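# Place the carton fully on the raised block

## Task

Set the carton on top of the raised block so that no part of it overhangs the block's edges. It must stay there by itself, with nothing from the robot holding it in place. At the end, release the carton and pull the tool away from it.

## Robot and tools

The robot is one arm fitted with a vacuum tool. The tool has four suction cups on two air channels: channel a (cups at y = -70 mm) and channel b (cups at y = +70 mm). Each channel has two cups, at x = -35 and +35 mm, and each cup is 36 mm across. The reference point is the cup point, the centre of the four cup rims when they touch nothing. The cups point along the cup point's +z axis. The tool reaches 148 mm to each side along the cup point's y axis.

Frames. Every commanded pose is in the scene frame. Its origin is on the table top directly beneath the arm base, +z is up, and +y is to the left when looking along +x. The arm base may be tilted. Reported positions can be slightly off, more so far from the base.

execute_actions(actions): a list of up to 15 actions, run in order. Each action is a list of up to 15 rows, one row per control step (1/30 s). If an action has fewer than 15 rows, its last row repeats until 15 steps (0.5 s) have passed. Each row holds 9 numbers in this order: x, y, z, qw, qx, qy, qz, suction_a, suction_b. x, y, z is an absolute target for the cup point, in metres. qw..qz is an absolute target orientation as a quaternion, w first. The last two numbers are vacuum settings from -1 to 1. At each step the target is clipped to within 100 mm and 16 degrees of the measured cup point, so a distant target takes several actions. After an action the arm goes no further than the last clipped pose. An action is refused if its target lies more than 0.6 m from the current cup point along any of the cup point's axes. If the first action fails that check, or any action is malformed, the whole call is refused and nothing moves. Put the desired quaternion in every row, because the reported one may have drifted. An empty list only returns the current state and images.

Vacuum values: 1 is full vacuum (about 75 kPa below ambient), a smaller positive value is that fraction of full, and 0.01 or less switches the channel off. A channel keeps its last setting.

move(target, speed, stop_force, blocking): drives the cup point in a straight line to one absolute pose. target is one 9-number row as above, and its suction values are applied at the start. speed is in m/s, from 0.002 to 0.5 (default 0.25). Rotation is capped at twice that value in rad/s. The path lasts between 0.5 and 10 s, and a longer path stops short. The path does not slow for obstacles, and the arm may lag, stray, or overshoot the speed, especially near full reach. stop_force (N, 9 to 40) ends the path once the wrist senses that much extra push against the motion for two steps in a row. The arm then backs up two steps and holds. It is only accepted after the scene has run 0.2 s. Use it with very slow speeds for approaching surfaces. Do not rely on it while rotating, and leave it out when moving away from something you are pressing on. blocking=false returns after 0.5 s while the arm keeps moving, and it cannot be combined with stop_force. Until that move ends, use wait or stop before sending anything else. The result adds a "move:" line with the ending and a distance to target. Possible endings: done, off_target, moving, held (last step blocked), fault, or contact (stop_force triggered). It can also show limits=paced (pose clipped) or limits=held (some steps blocked).

wait(seconds): 0 to 10 s, holding the last command. A running move continues, and the wait returns early when it ends. stop(): brakes a running move, and the tool settings are kept. zoom_image(camera, region): enlarges part of a camera's latest image. region is [x0, y0, x1, y1] in pixels from the top-left corner, at most 504 x 504. finished_scene(scene): ends the current scene, given its number, and cannot be undone. Its result says whether the goal was met.

Cameras: cam_head_left, cam_head_right, cam_high, cam_low, cam_wrist, all 896x504, returned in that order.

Reading results. The state line gives the cup point position, quaternion and velocities. "Hand target" is the pose the controller is currently driving toward. "pose unreachable" means the clearance check altered or blocked a command, and a mount under the base counts as arm. Step readings list positions at some steps, and HELD marks a step that was partly held back. suction_measured_a/b show the vacuum reached. A reading near 0 means no seal. On a sealed surface expect at most 0.17 below the command, or 0.27 with both channels on. part_present_a/b switch to 1 at 0.54 and back to 0 below 0.49. Wrist force and torque are on the tool's own axes, with offsets up to about 4 N, noise, and saturation near 50 N. Joint torques are noisy total drive outputs, not contact loads.

Gripping: press a channel's two cups flat onto a smooth face of the carton, away from edges, seams and holes. A channel with an uncovered cup steals all the pump flow from the other. Held items sit up to 12 mm closer to the tool because the cups compress. To release, set the carton down so it rests on the block, switch both channels off, then lift at least 15 mm. A cup stuck to the table holds the tool until its channel is turned off.

Avoid: the arm is stiff, so targets even slightly past a firm contact can fault it. A fault happens when a joint reaches its load limit (141 N m for the shoulder and elbow joints, 26.3 N m for the wrists) or when an external force reaches 150 N. The arm then halts for 10 s and drops the rest of the call. Motors warn at 70 °C and brake at 85 °C. Do not drop, slam or shove the carton, and never push anything off the table. Loose objects may get brief nudges. The simulation keeps running while you compose a reply, with the arm holding its last command.

Each tool is called after ">>>" as name([rows], argument=value, ...), one row to a line, values as JSON.

## Session

>>> execute_actions(actions=[])

Scene clock: 0.00 s.
end_effector_position=(+0.4227, +0.0193, +0.4603) suction_measured_a=0.01 part_present_a=0 suction_measured_b=0.01 part_present_b=0 end_effector_quat_wxyz=(+0.008, -0.023, +1.000, +0.001) end_effector_velocity=(-0.001, +0.000, +0.000) end_effector_angular_velocity=(+0.000, +0.001, -0.002)
Joint positions: [-0.316 -1.768  1.731 -1.533 -1.571  1.255]
Joint velocities: [-0.    -0.001  0.     0.001  0.     0.002]
Joint torques (N m, as the arm reports them, + toward a larger angle): no reading
Wrist force (N, on the end effector, along its own x y z axes, offset not removed): no reading
Wrist torque (N m, same axes, about the end effector's origin, offset not removed): no reading
Hand target: +0.423, +0.019, +0.460; +0.008, -0.023, +1.000, +0.001

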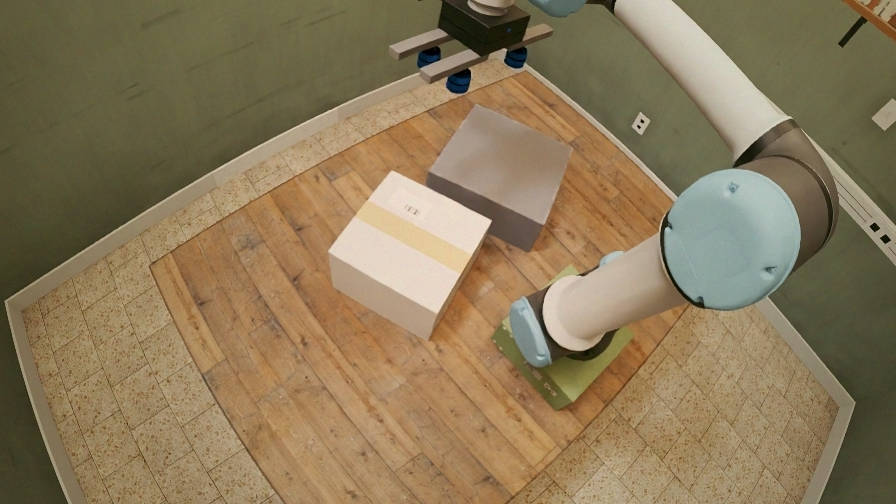

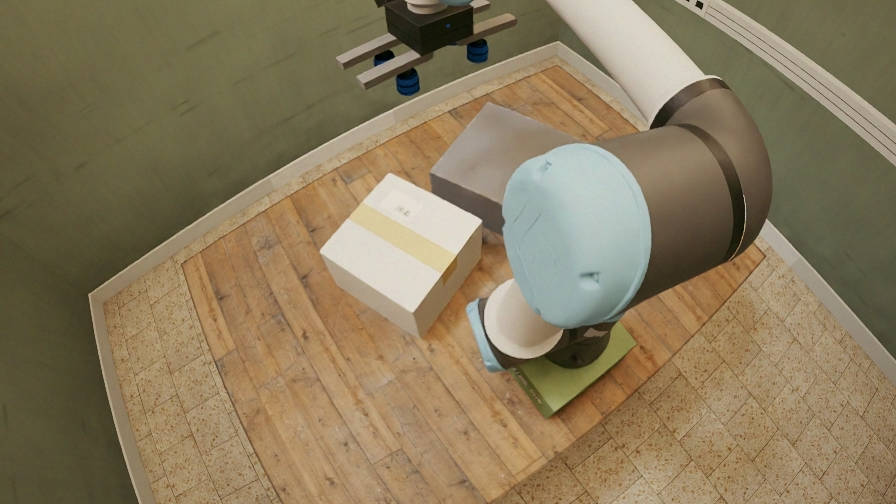

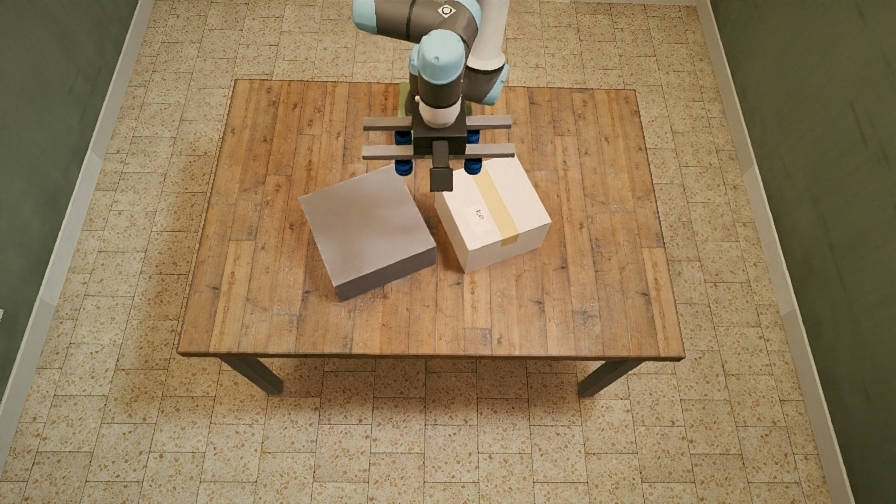

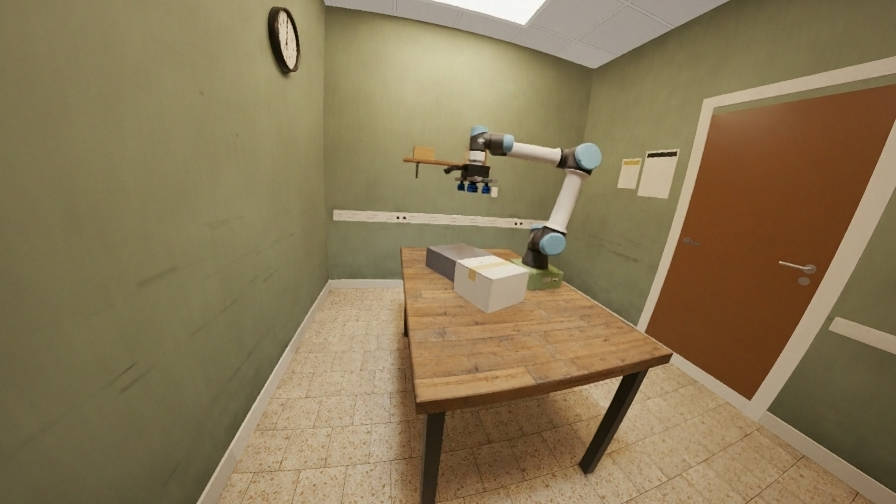

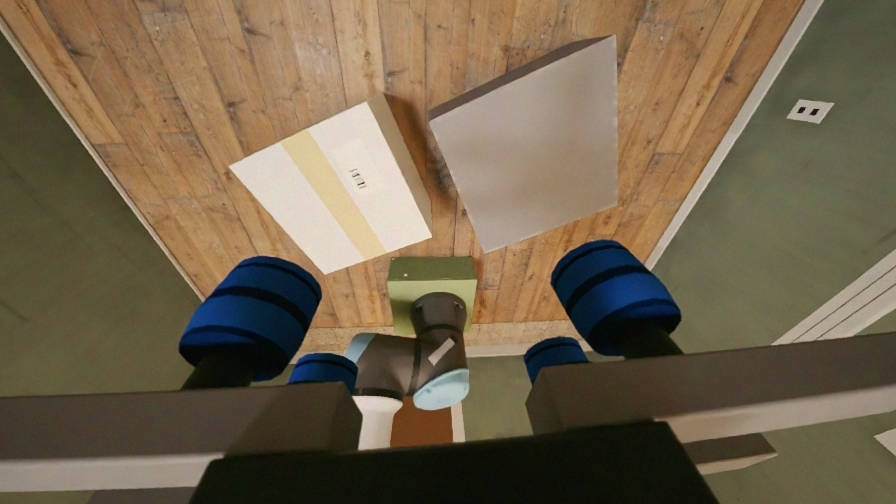

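>>> move(target=[0.45,0.14,0.30,0,0,1,0,0,0])

Scene clock: 4.07 s.
end_effector_position=(+0.4499, +0.1400, +0.3000) suction_measured_a=0.01 part_present_a=0 suction_measured_b=0.01 part_present_b=0 end_effector_quat_wxyz=(-0.000, -0.000, +1.000, -0.000) end_effector_velocity=(+0.001, +0.001, -0.001) end_effector_angular_velocity=(-0.000, -0.000, -0.002)
Joint positions: [-0.03  -1.573  1.974 -1.955 -1.572  1.587]
Joint velocities: [ 0.002  0.003 -0.    -0.003 -0.     0.004]
Joint torques (N m, as the arm reports them, + toward a larger angle): [ 13.36 -15.95 -20.39  -5.73  -1.95   1.57]
Wrist force (N, on the end effector, along its own x y z axes, offset not removed): [-6.1 -0.4 -2.0]
Wrist torque (N m, same axes, about the end effector's origin, offset not removed): [0.03 0.80 0.15]
Hand target: +0.450, +0.140, +0.300; -0.000, +0.000, +1.000, -0.000
Off the commanded pose: 0.000 m, 0 deg.
move: done

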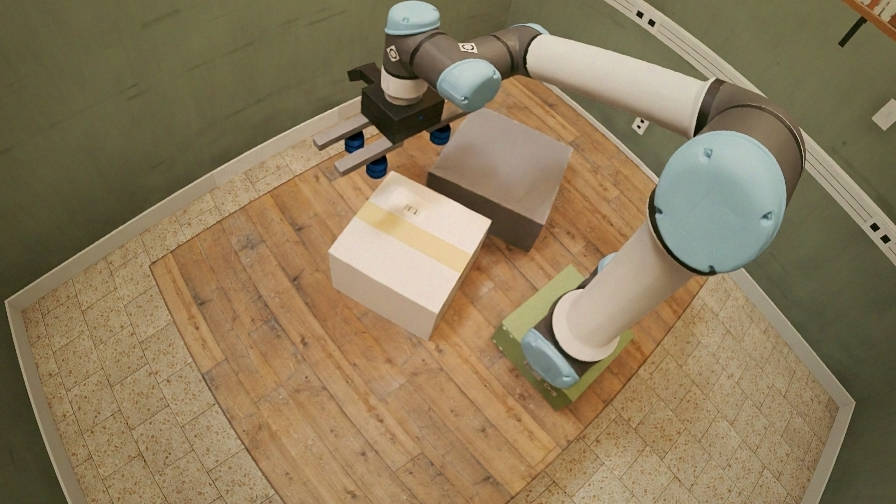

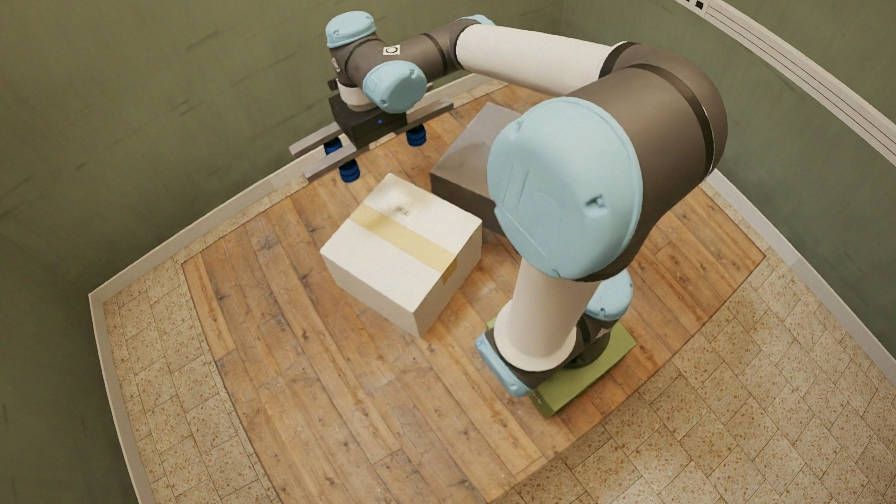

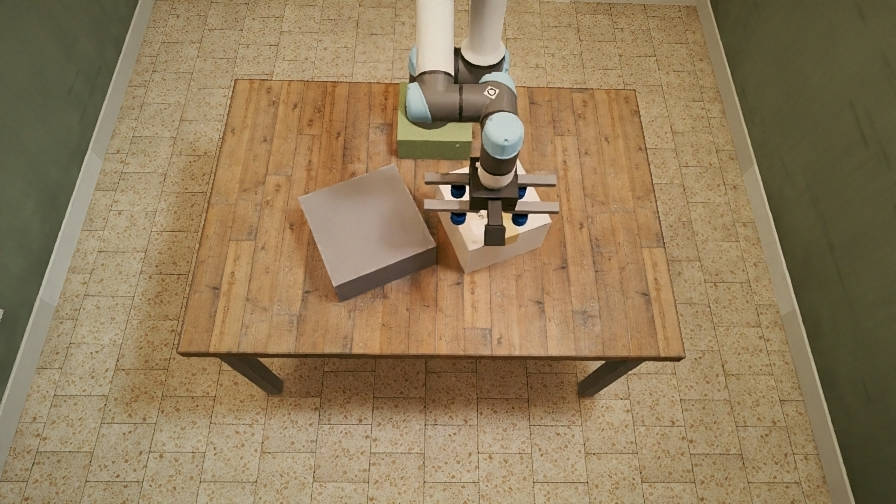

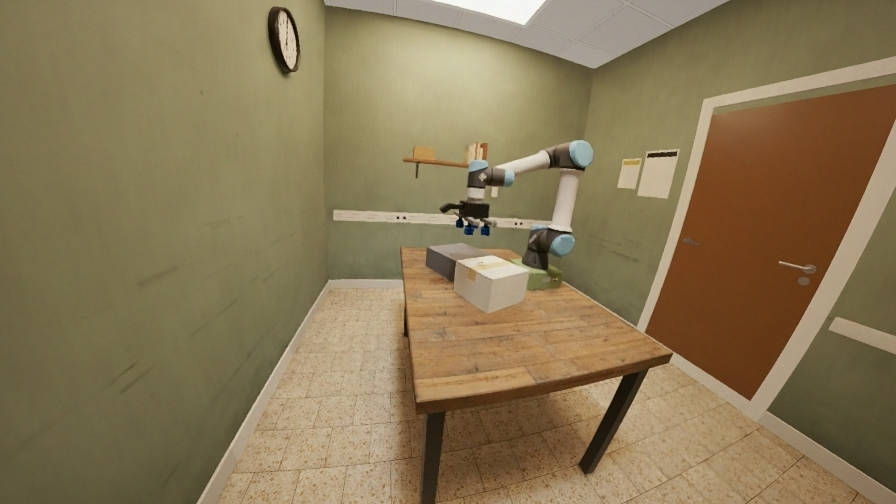

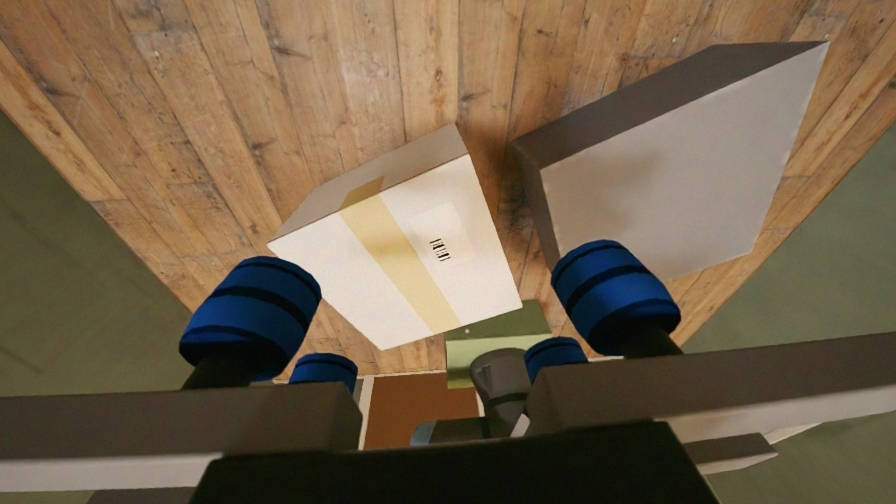

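>>> move(target=[0.33,0.15,0.22,0,-0.199,0.98,0,0,0])

>>> zoom_image(camera="cam_high", region=[280,130,600,310])

Scene clock: 9.00 s.
end_effector_position=(+0.3301, +0.1500, +0.2202) suction_measured_a=0.01 part_present_a=0 suction_measured_b=0.01 part_present_b=0 end_effector_quat_wxyz=(-0.000, -0.199, +0.980, -0.000) end_effector_velocity=(-0.000, +0.000, +0.001) end_effector_angular_velocity=(+0.001, -0.005, +0.007)
Joint positions: [ 0.004 -1.756  2.363 -2.16  -1.571  1.221]
Joint velocities: [ 0.    -0.004  0.002 -0.003  0.001 -0.007]
Joint torques (N m, as the arm reports them, + toward a larger angle): [ 13.03 -24.42 -18.12  -5.91   2.37  -2.15]
Wrist force (N, on the end effector, along its own x y z axes, offset not removed): [-1.5 0.6 0.8]
Wrist torque (N m, same axes, about the end effector's origin, offset not removed): [0.03 0.09 0.09]
Hand target: +0.330, +0.150, +0.220; -0.000, -0.199, +0.980, -0.000
Off the commanded pose: 0.000 m, 0 deg.
move: done

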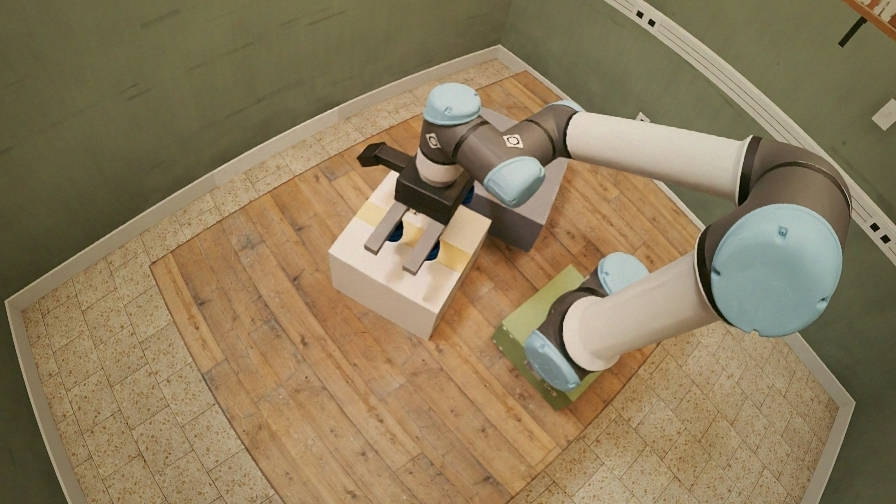

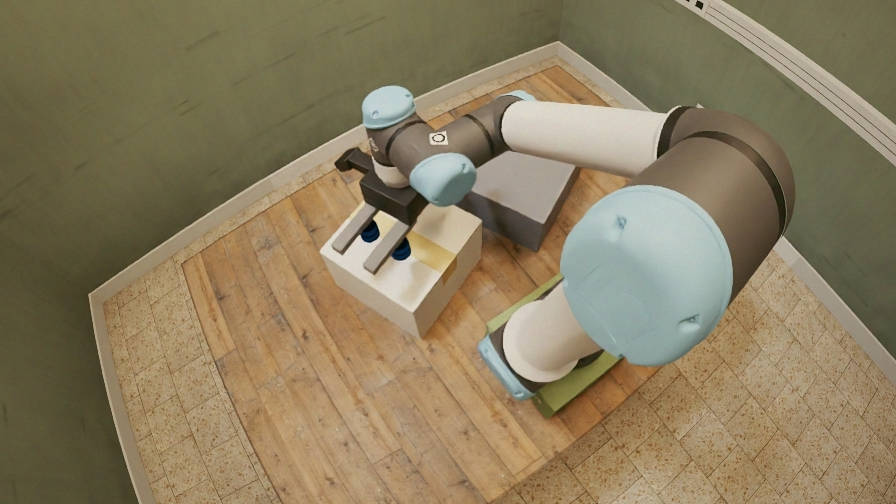

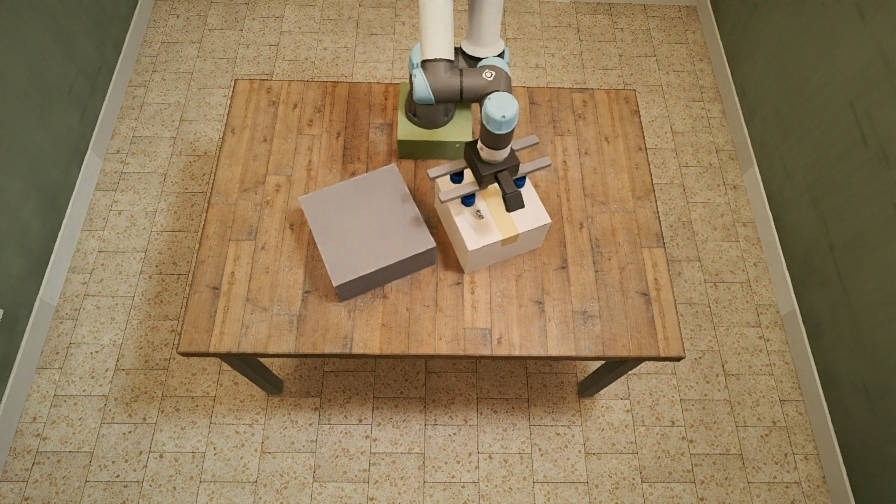

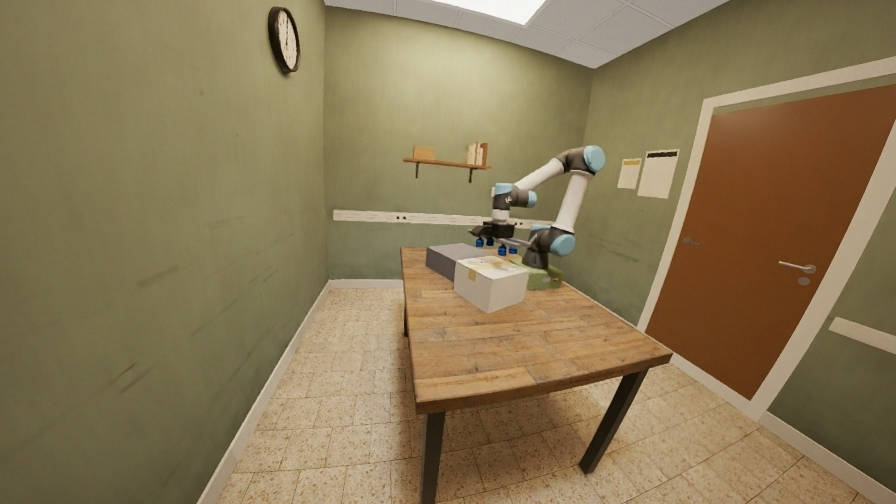

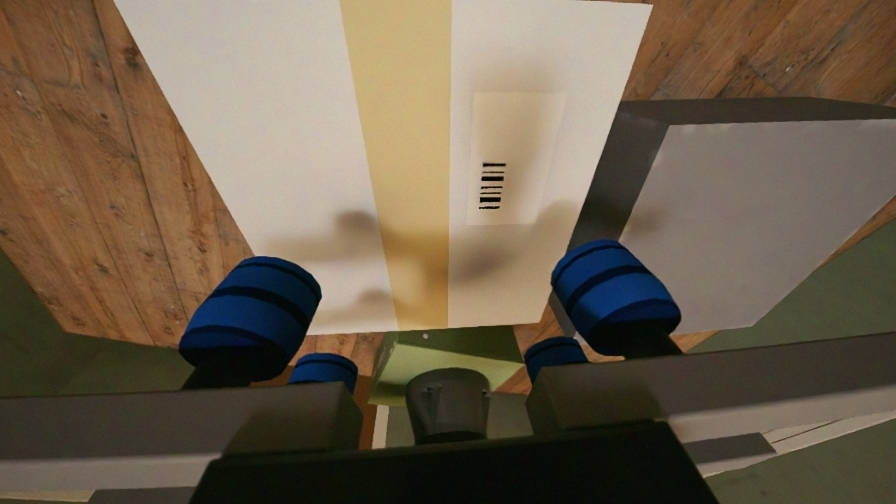

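Region (280, 130, 600, 310) of cam_high's 896x504 image, scaled by 1.575, with more detail than that image has; it fills the top 284 rows of this view, and the rest is white.

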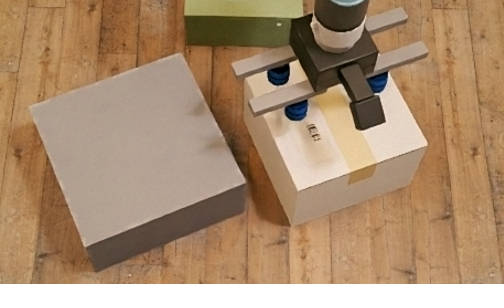

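>>> move(target=[0.317,0.168,0.16,0,-0.199,0.98,0,0,0], speed=0.1)

>>> zoom_image(camera="cam_high", region=[380,110,620,290])

>>> zoom_image(camera="cam_low", region=[400,200,600,320])

Scene clock: 13.00 s.
end_effector_position=(+0.3170, +0.1680, +0.1601) suction_measured_a=0.01 part_present_a=0 suction_measured_b=0.01 part_present_b=0 end_effector_quat_wxyz=(-0.000, -0.199, +0.980, +0.000) end_effector_velocity=(-0.000, +0.000, -0.002) end_effector_angular_velocity=(-0.001, -0.000, -0.001)
Joint positions: [ 0.06  -1.631  2.463 -2.386 -1.57   1.276]
Joint velocities: [ 0.002  0.007  0.003 -0.01  -0.001  0.003]
Joint torques (N m, as the arm reports them, + toward a larger angle): [ 14.82  -7.05 -14.54  -5.87  -2.38   1.88]
Wrist force (N, on the end effector, along its own x y z axes, offset not removed): [-4.3 3.0 4.7]
Wrist torque (N m, same axes, about the end effector's origin, offset not removed): [0.26 0.42 0.13]
Hand target: +0.317, +0.168, +0.160; -0.000, -0.199, +0.980, -0.000
Off the commanded pose: 0.000 m, 0 deg.
move: done

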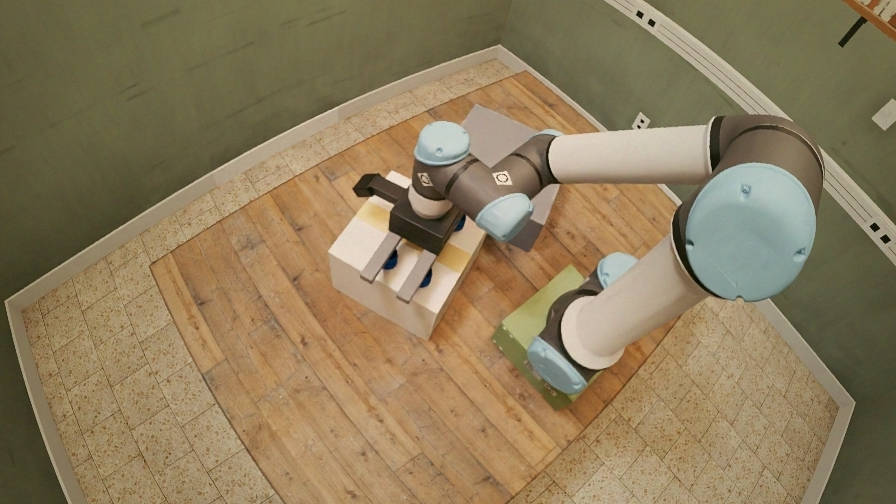

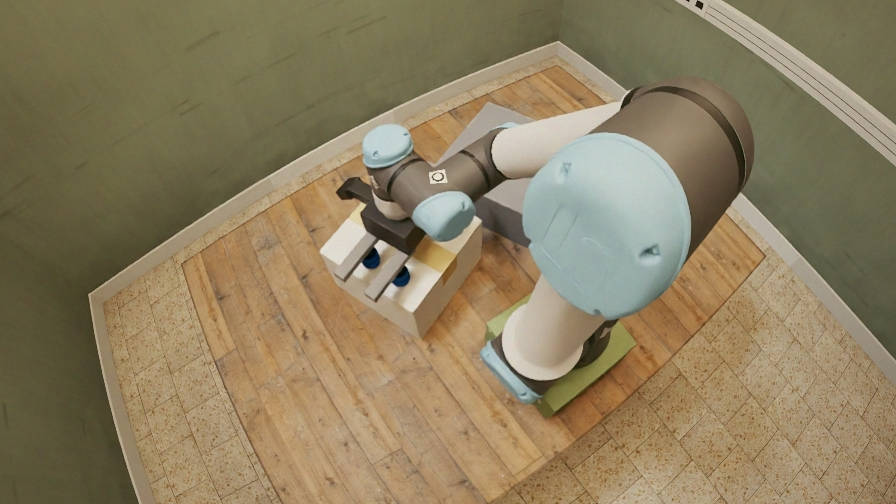

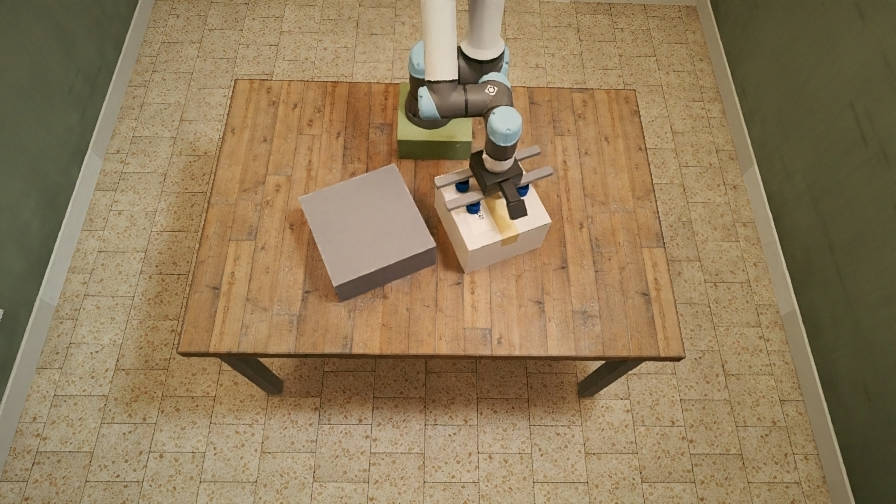

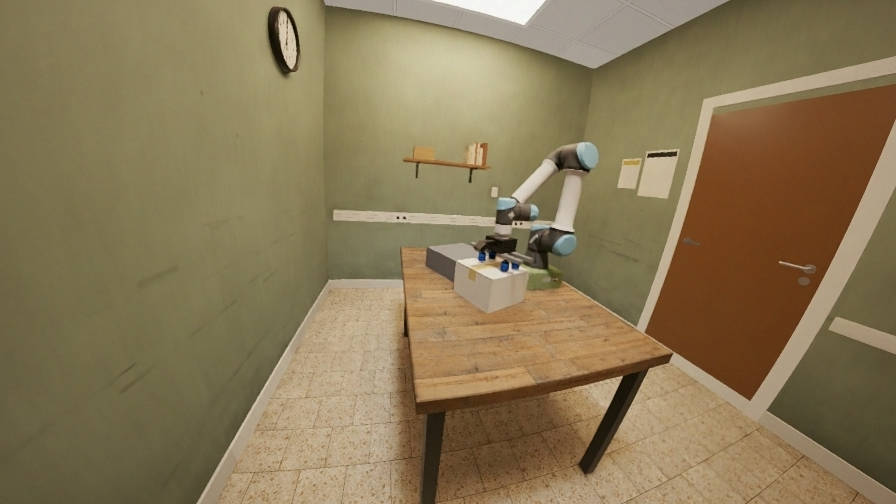

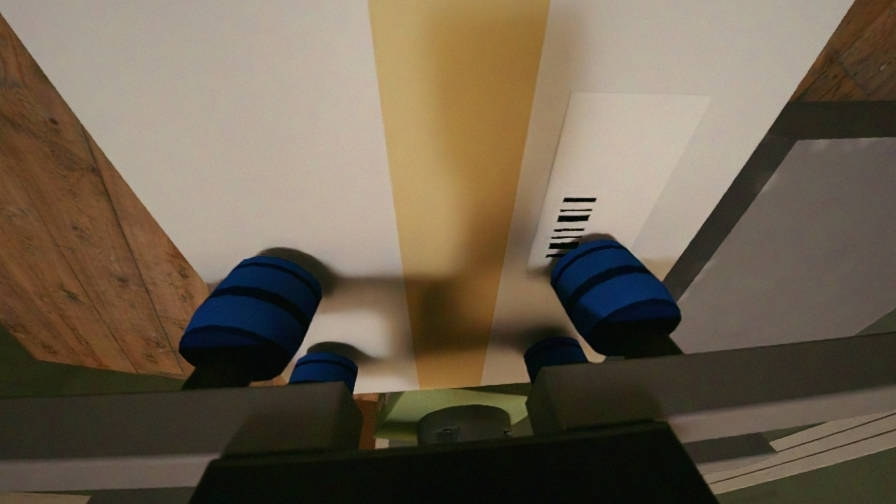

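Region (380, 110, 620, 290) of cam_high's 896x504 image, scaled by 2.100, with more detail than that image has; it fills the top 378 rows of this view, and the rest is white.

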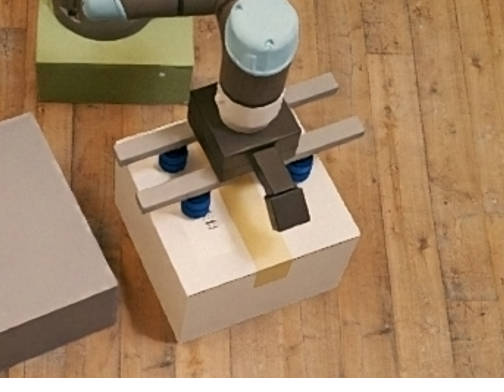

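Region (400, 200, 600, 320) of cam_low's 896x504 image, scaled by 2.520, with more detail than that image has; it fills the top 302 rows of this view, and the rest is white.

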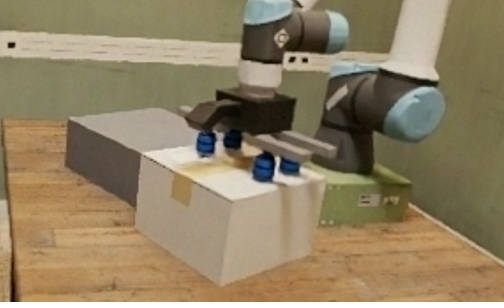

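>>> move(target=[0.349,0.181,0.158,0,-0.199,0.98,0,0,0], speed=0.1)

>>> move(target=[0.349,0.181,0.11,0,-0.199,0.98,0,1,1], speed=0.01, stop_force=12)

Scene clock: 15.10 s.
end_effector_position=(+0.3488, +0.1810, +0.1580) suction_measured_a=0.01 part_present_a=0 suction_measured_b=0.01 part_present_b=0 end_effector_quat_wxyz=(+0.000, -0.199, +0.980, +0.000) end_effector_velocity=(+0.003, +0.001, +0.000) end_effector_angular_velocity=(+0.001, -0.002, +0.000)
Joint positions: [ 0.085 -1.537  2.381 -2.398 -1.57   1.302]
Joint velocities: [ 0.001  0.004 -0.006 -0.001  0.     0.001]
Joint torques (N m, as the arm reports them, + toward a larger angle): [ 12.69 -13.4  -29.57  -5.87   1.5    1.67]
Wrist force (N, on the end effector, along its own x y z axes, offset not removed): [-1.7 1.8 2.5]
Wrist torque (N m, same axes, about the end effector's origin, offset not removed): [0.26 0.10 -0.20]
Hand target: +0.349, +0.181, +0.158; -0.000, -0.199, +0.980, -0.000
Off the commanded pose: 0.000 m, 0 deg.
move: done

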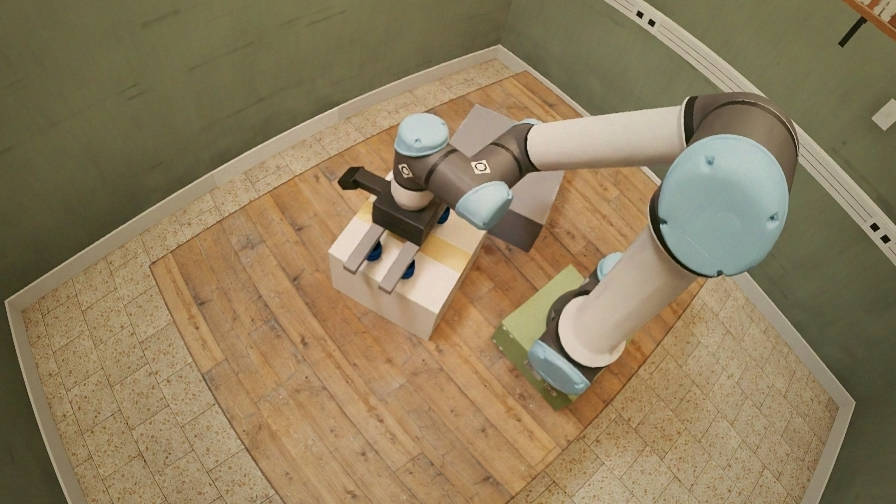

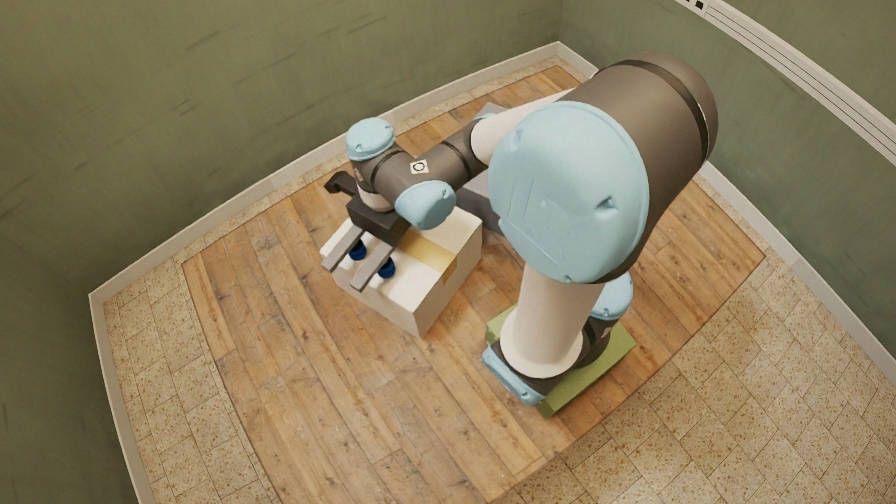

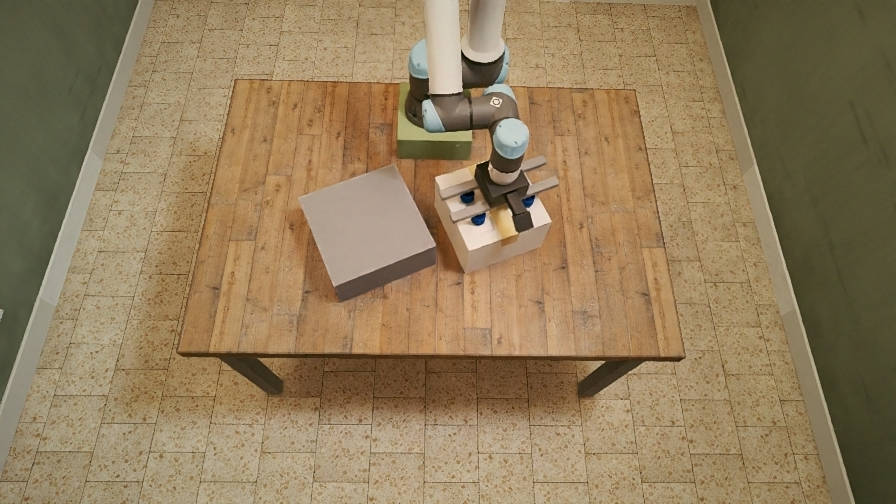

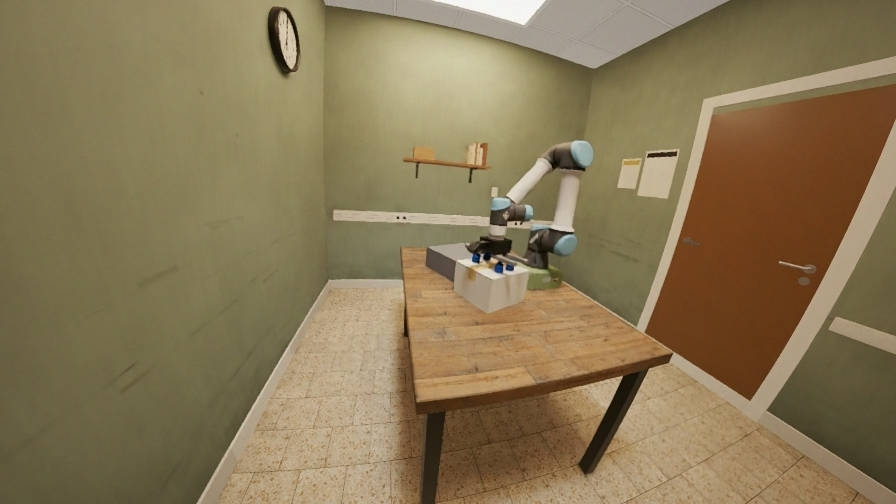

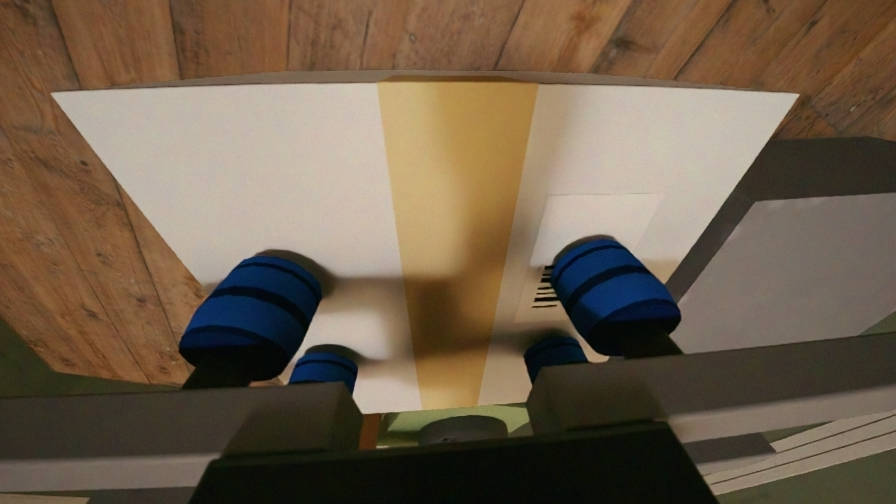

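Scene clock: 17.40 s.
end_effector_position=(+0.3489, +0.1810, +0.1387) suction_measured_a=0.68 part_present_a=1 suction_measured_b=0.68 part_present_b=1 end_effector_quat_wxyz=(+0.000, -0.199, +0.980, +0.000) end_effector_velocity=(-0.001, -0.000, +0.001) end_effector_angular_velocity=(-0.001, +0.005, -0.003)
Joint positions: [ 0.085 -1.486  2.402 -2.47  -1.57   1.302]
Joint velocities: [ 0.    -0.005 -0.003  0.013  0.     0.003]
Joint torques (N m, as the arm reports them, + toward a larger angle): [ 10.62 -24.01 -14.76   1.96   0.07   0.6 ]
Wrist force (N, on the end effector, along its own x y z axes, offset not removed): [-8.9 -2.1 -24.9]
Wrist torque (N m, same axes, about the end effector's origin, offset not removed): [-0.93 1.06 0.06]
Hand target: +0.349, +0.181, +0.139; +0.000, -0.199, +0.980, +0.000
Off the commanded pose: 0.029 m, 0 deg.
move: contact

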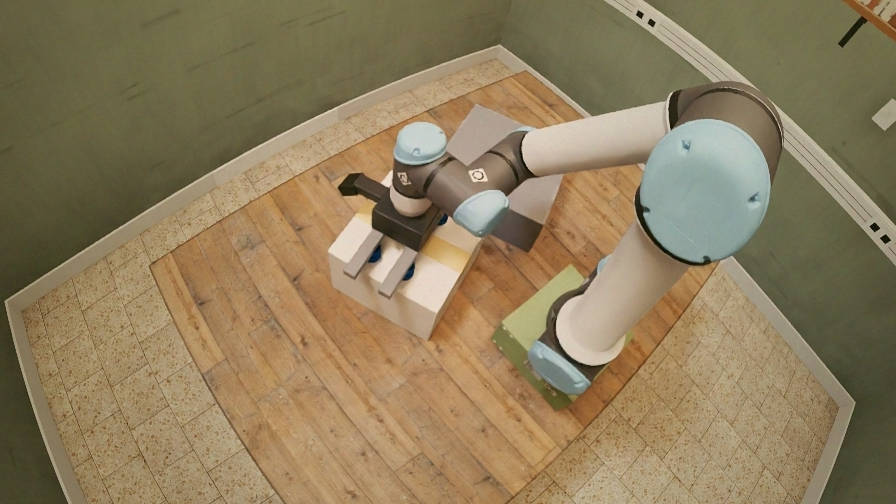

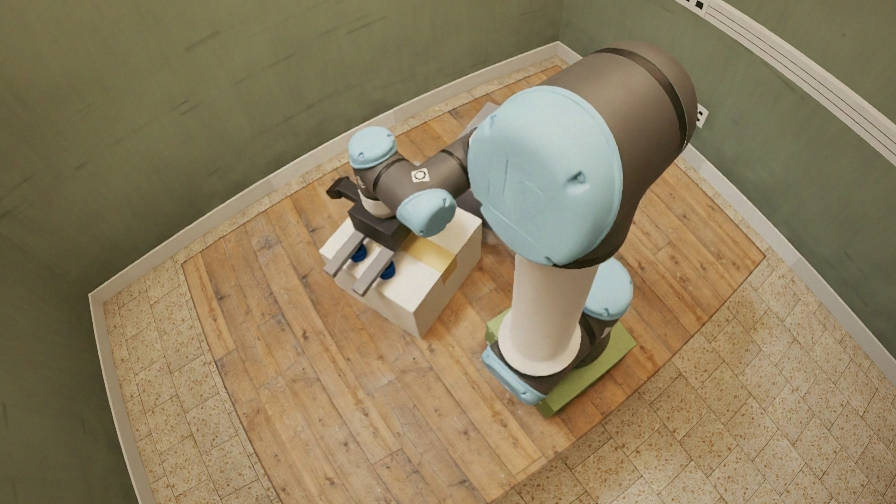

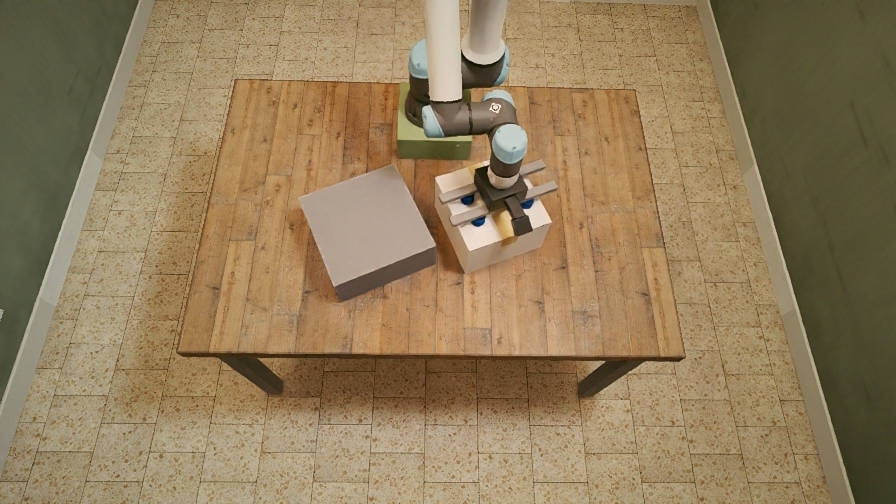

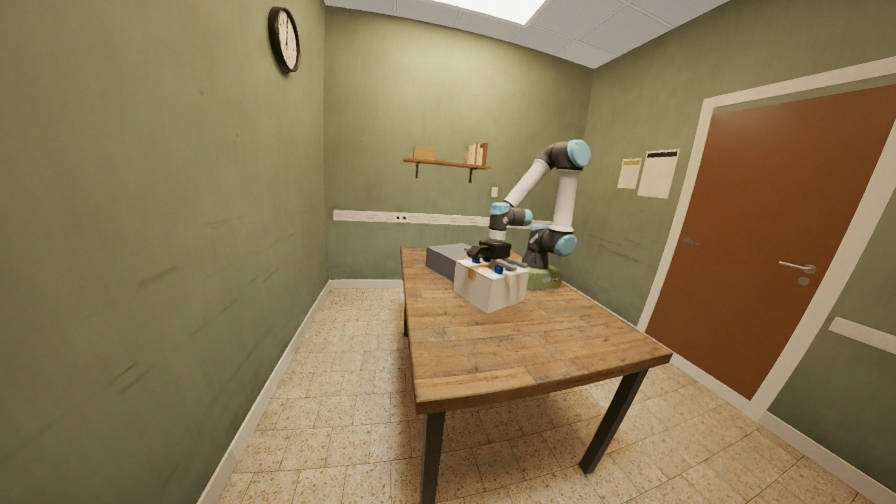

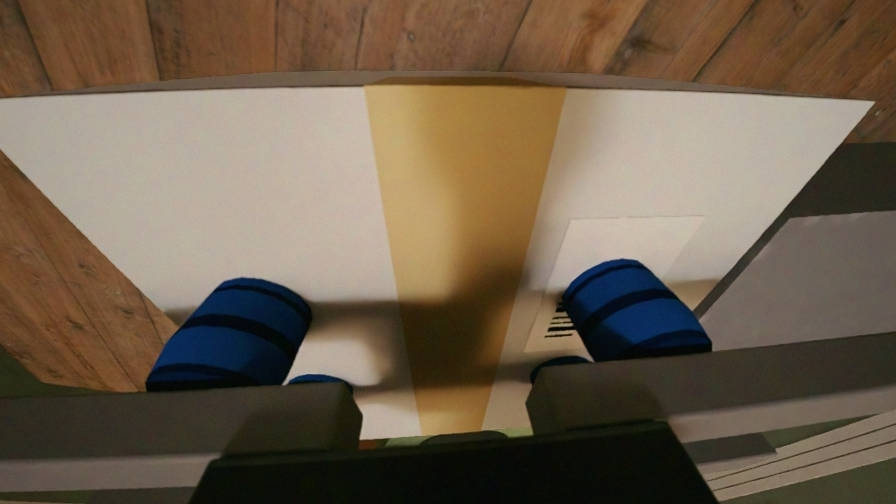

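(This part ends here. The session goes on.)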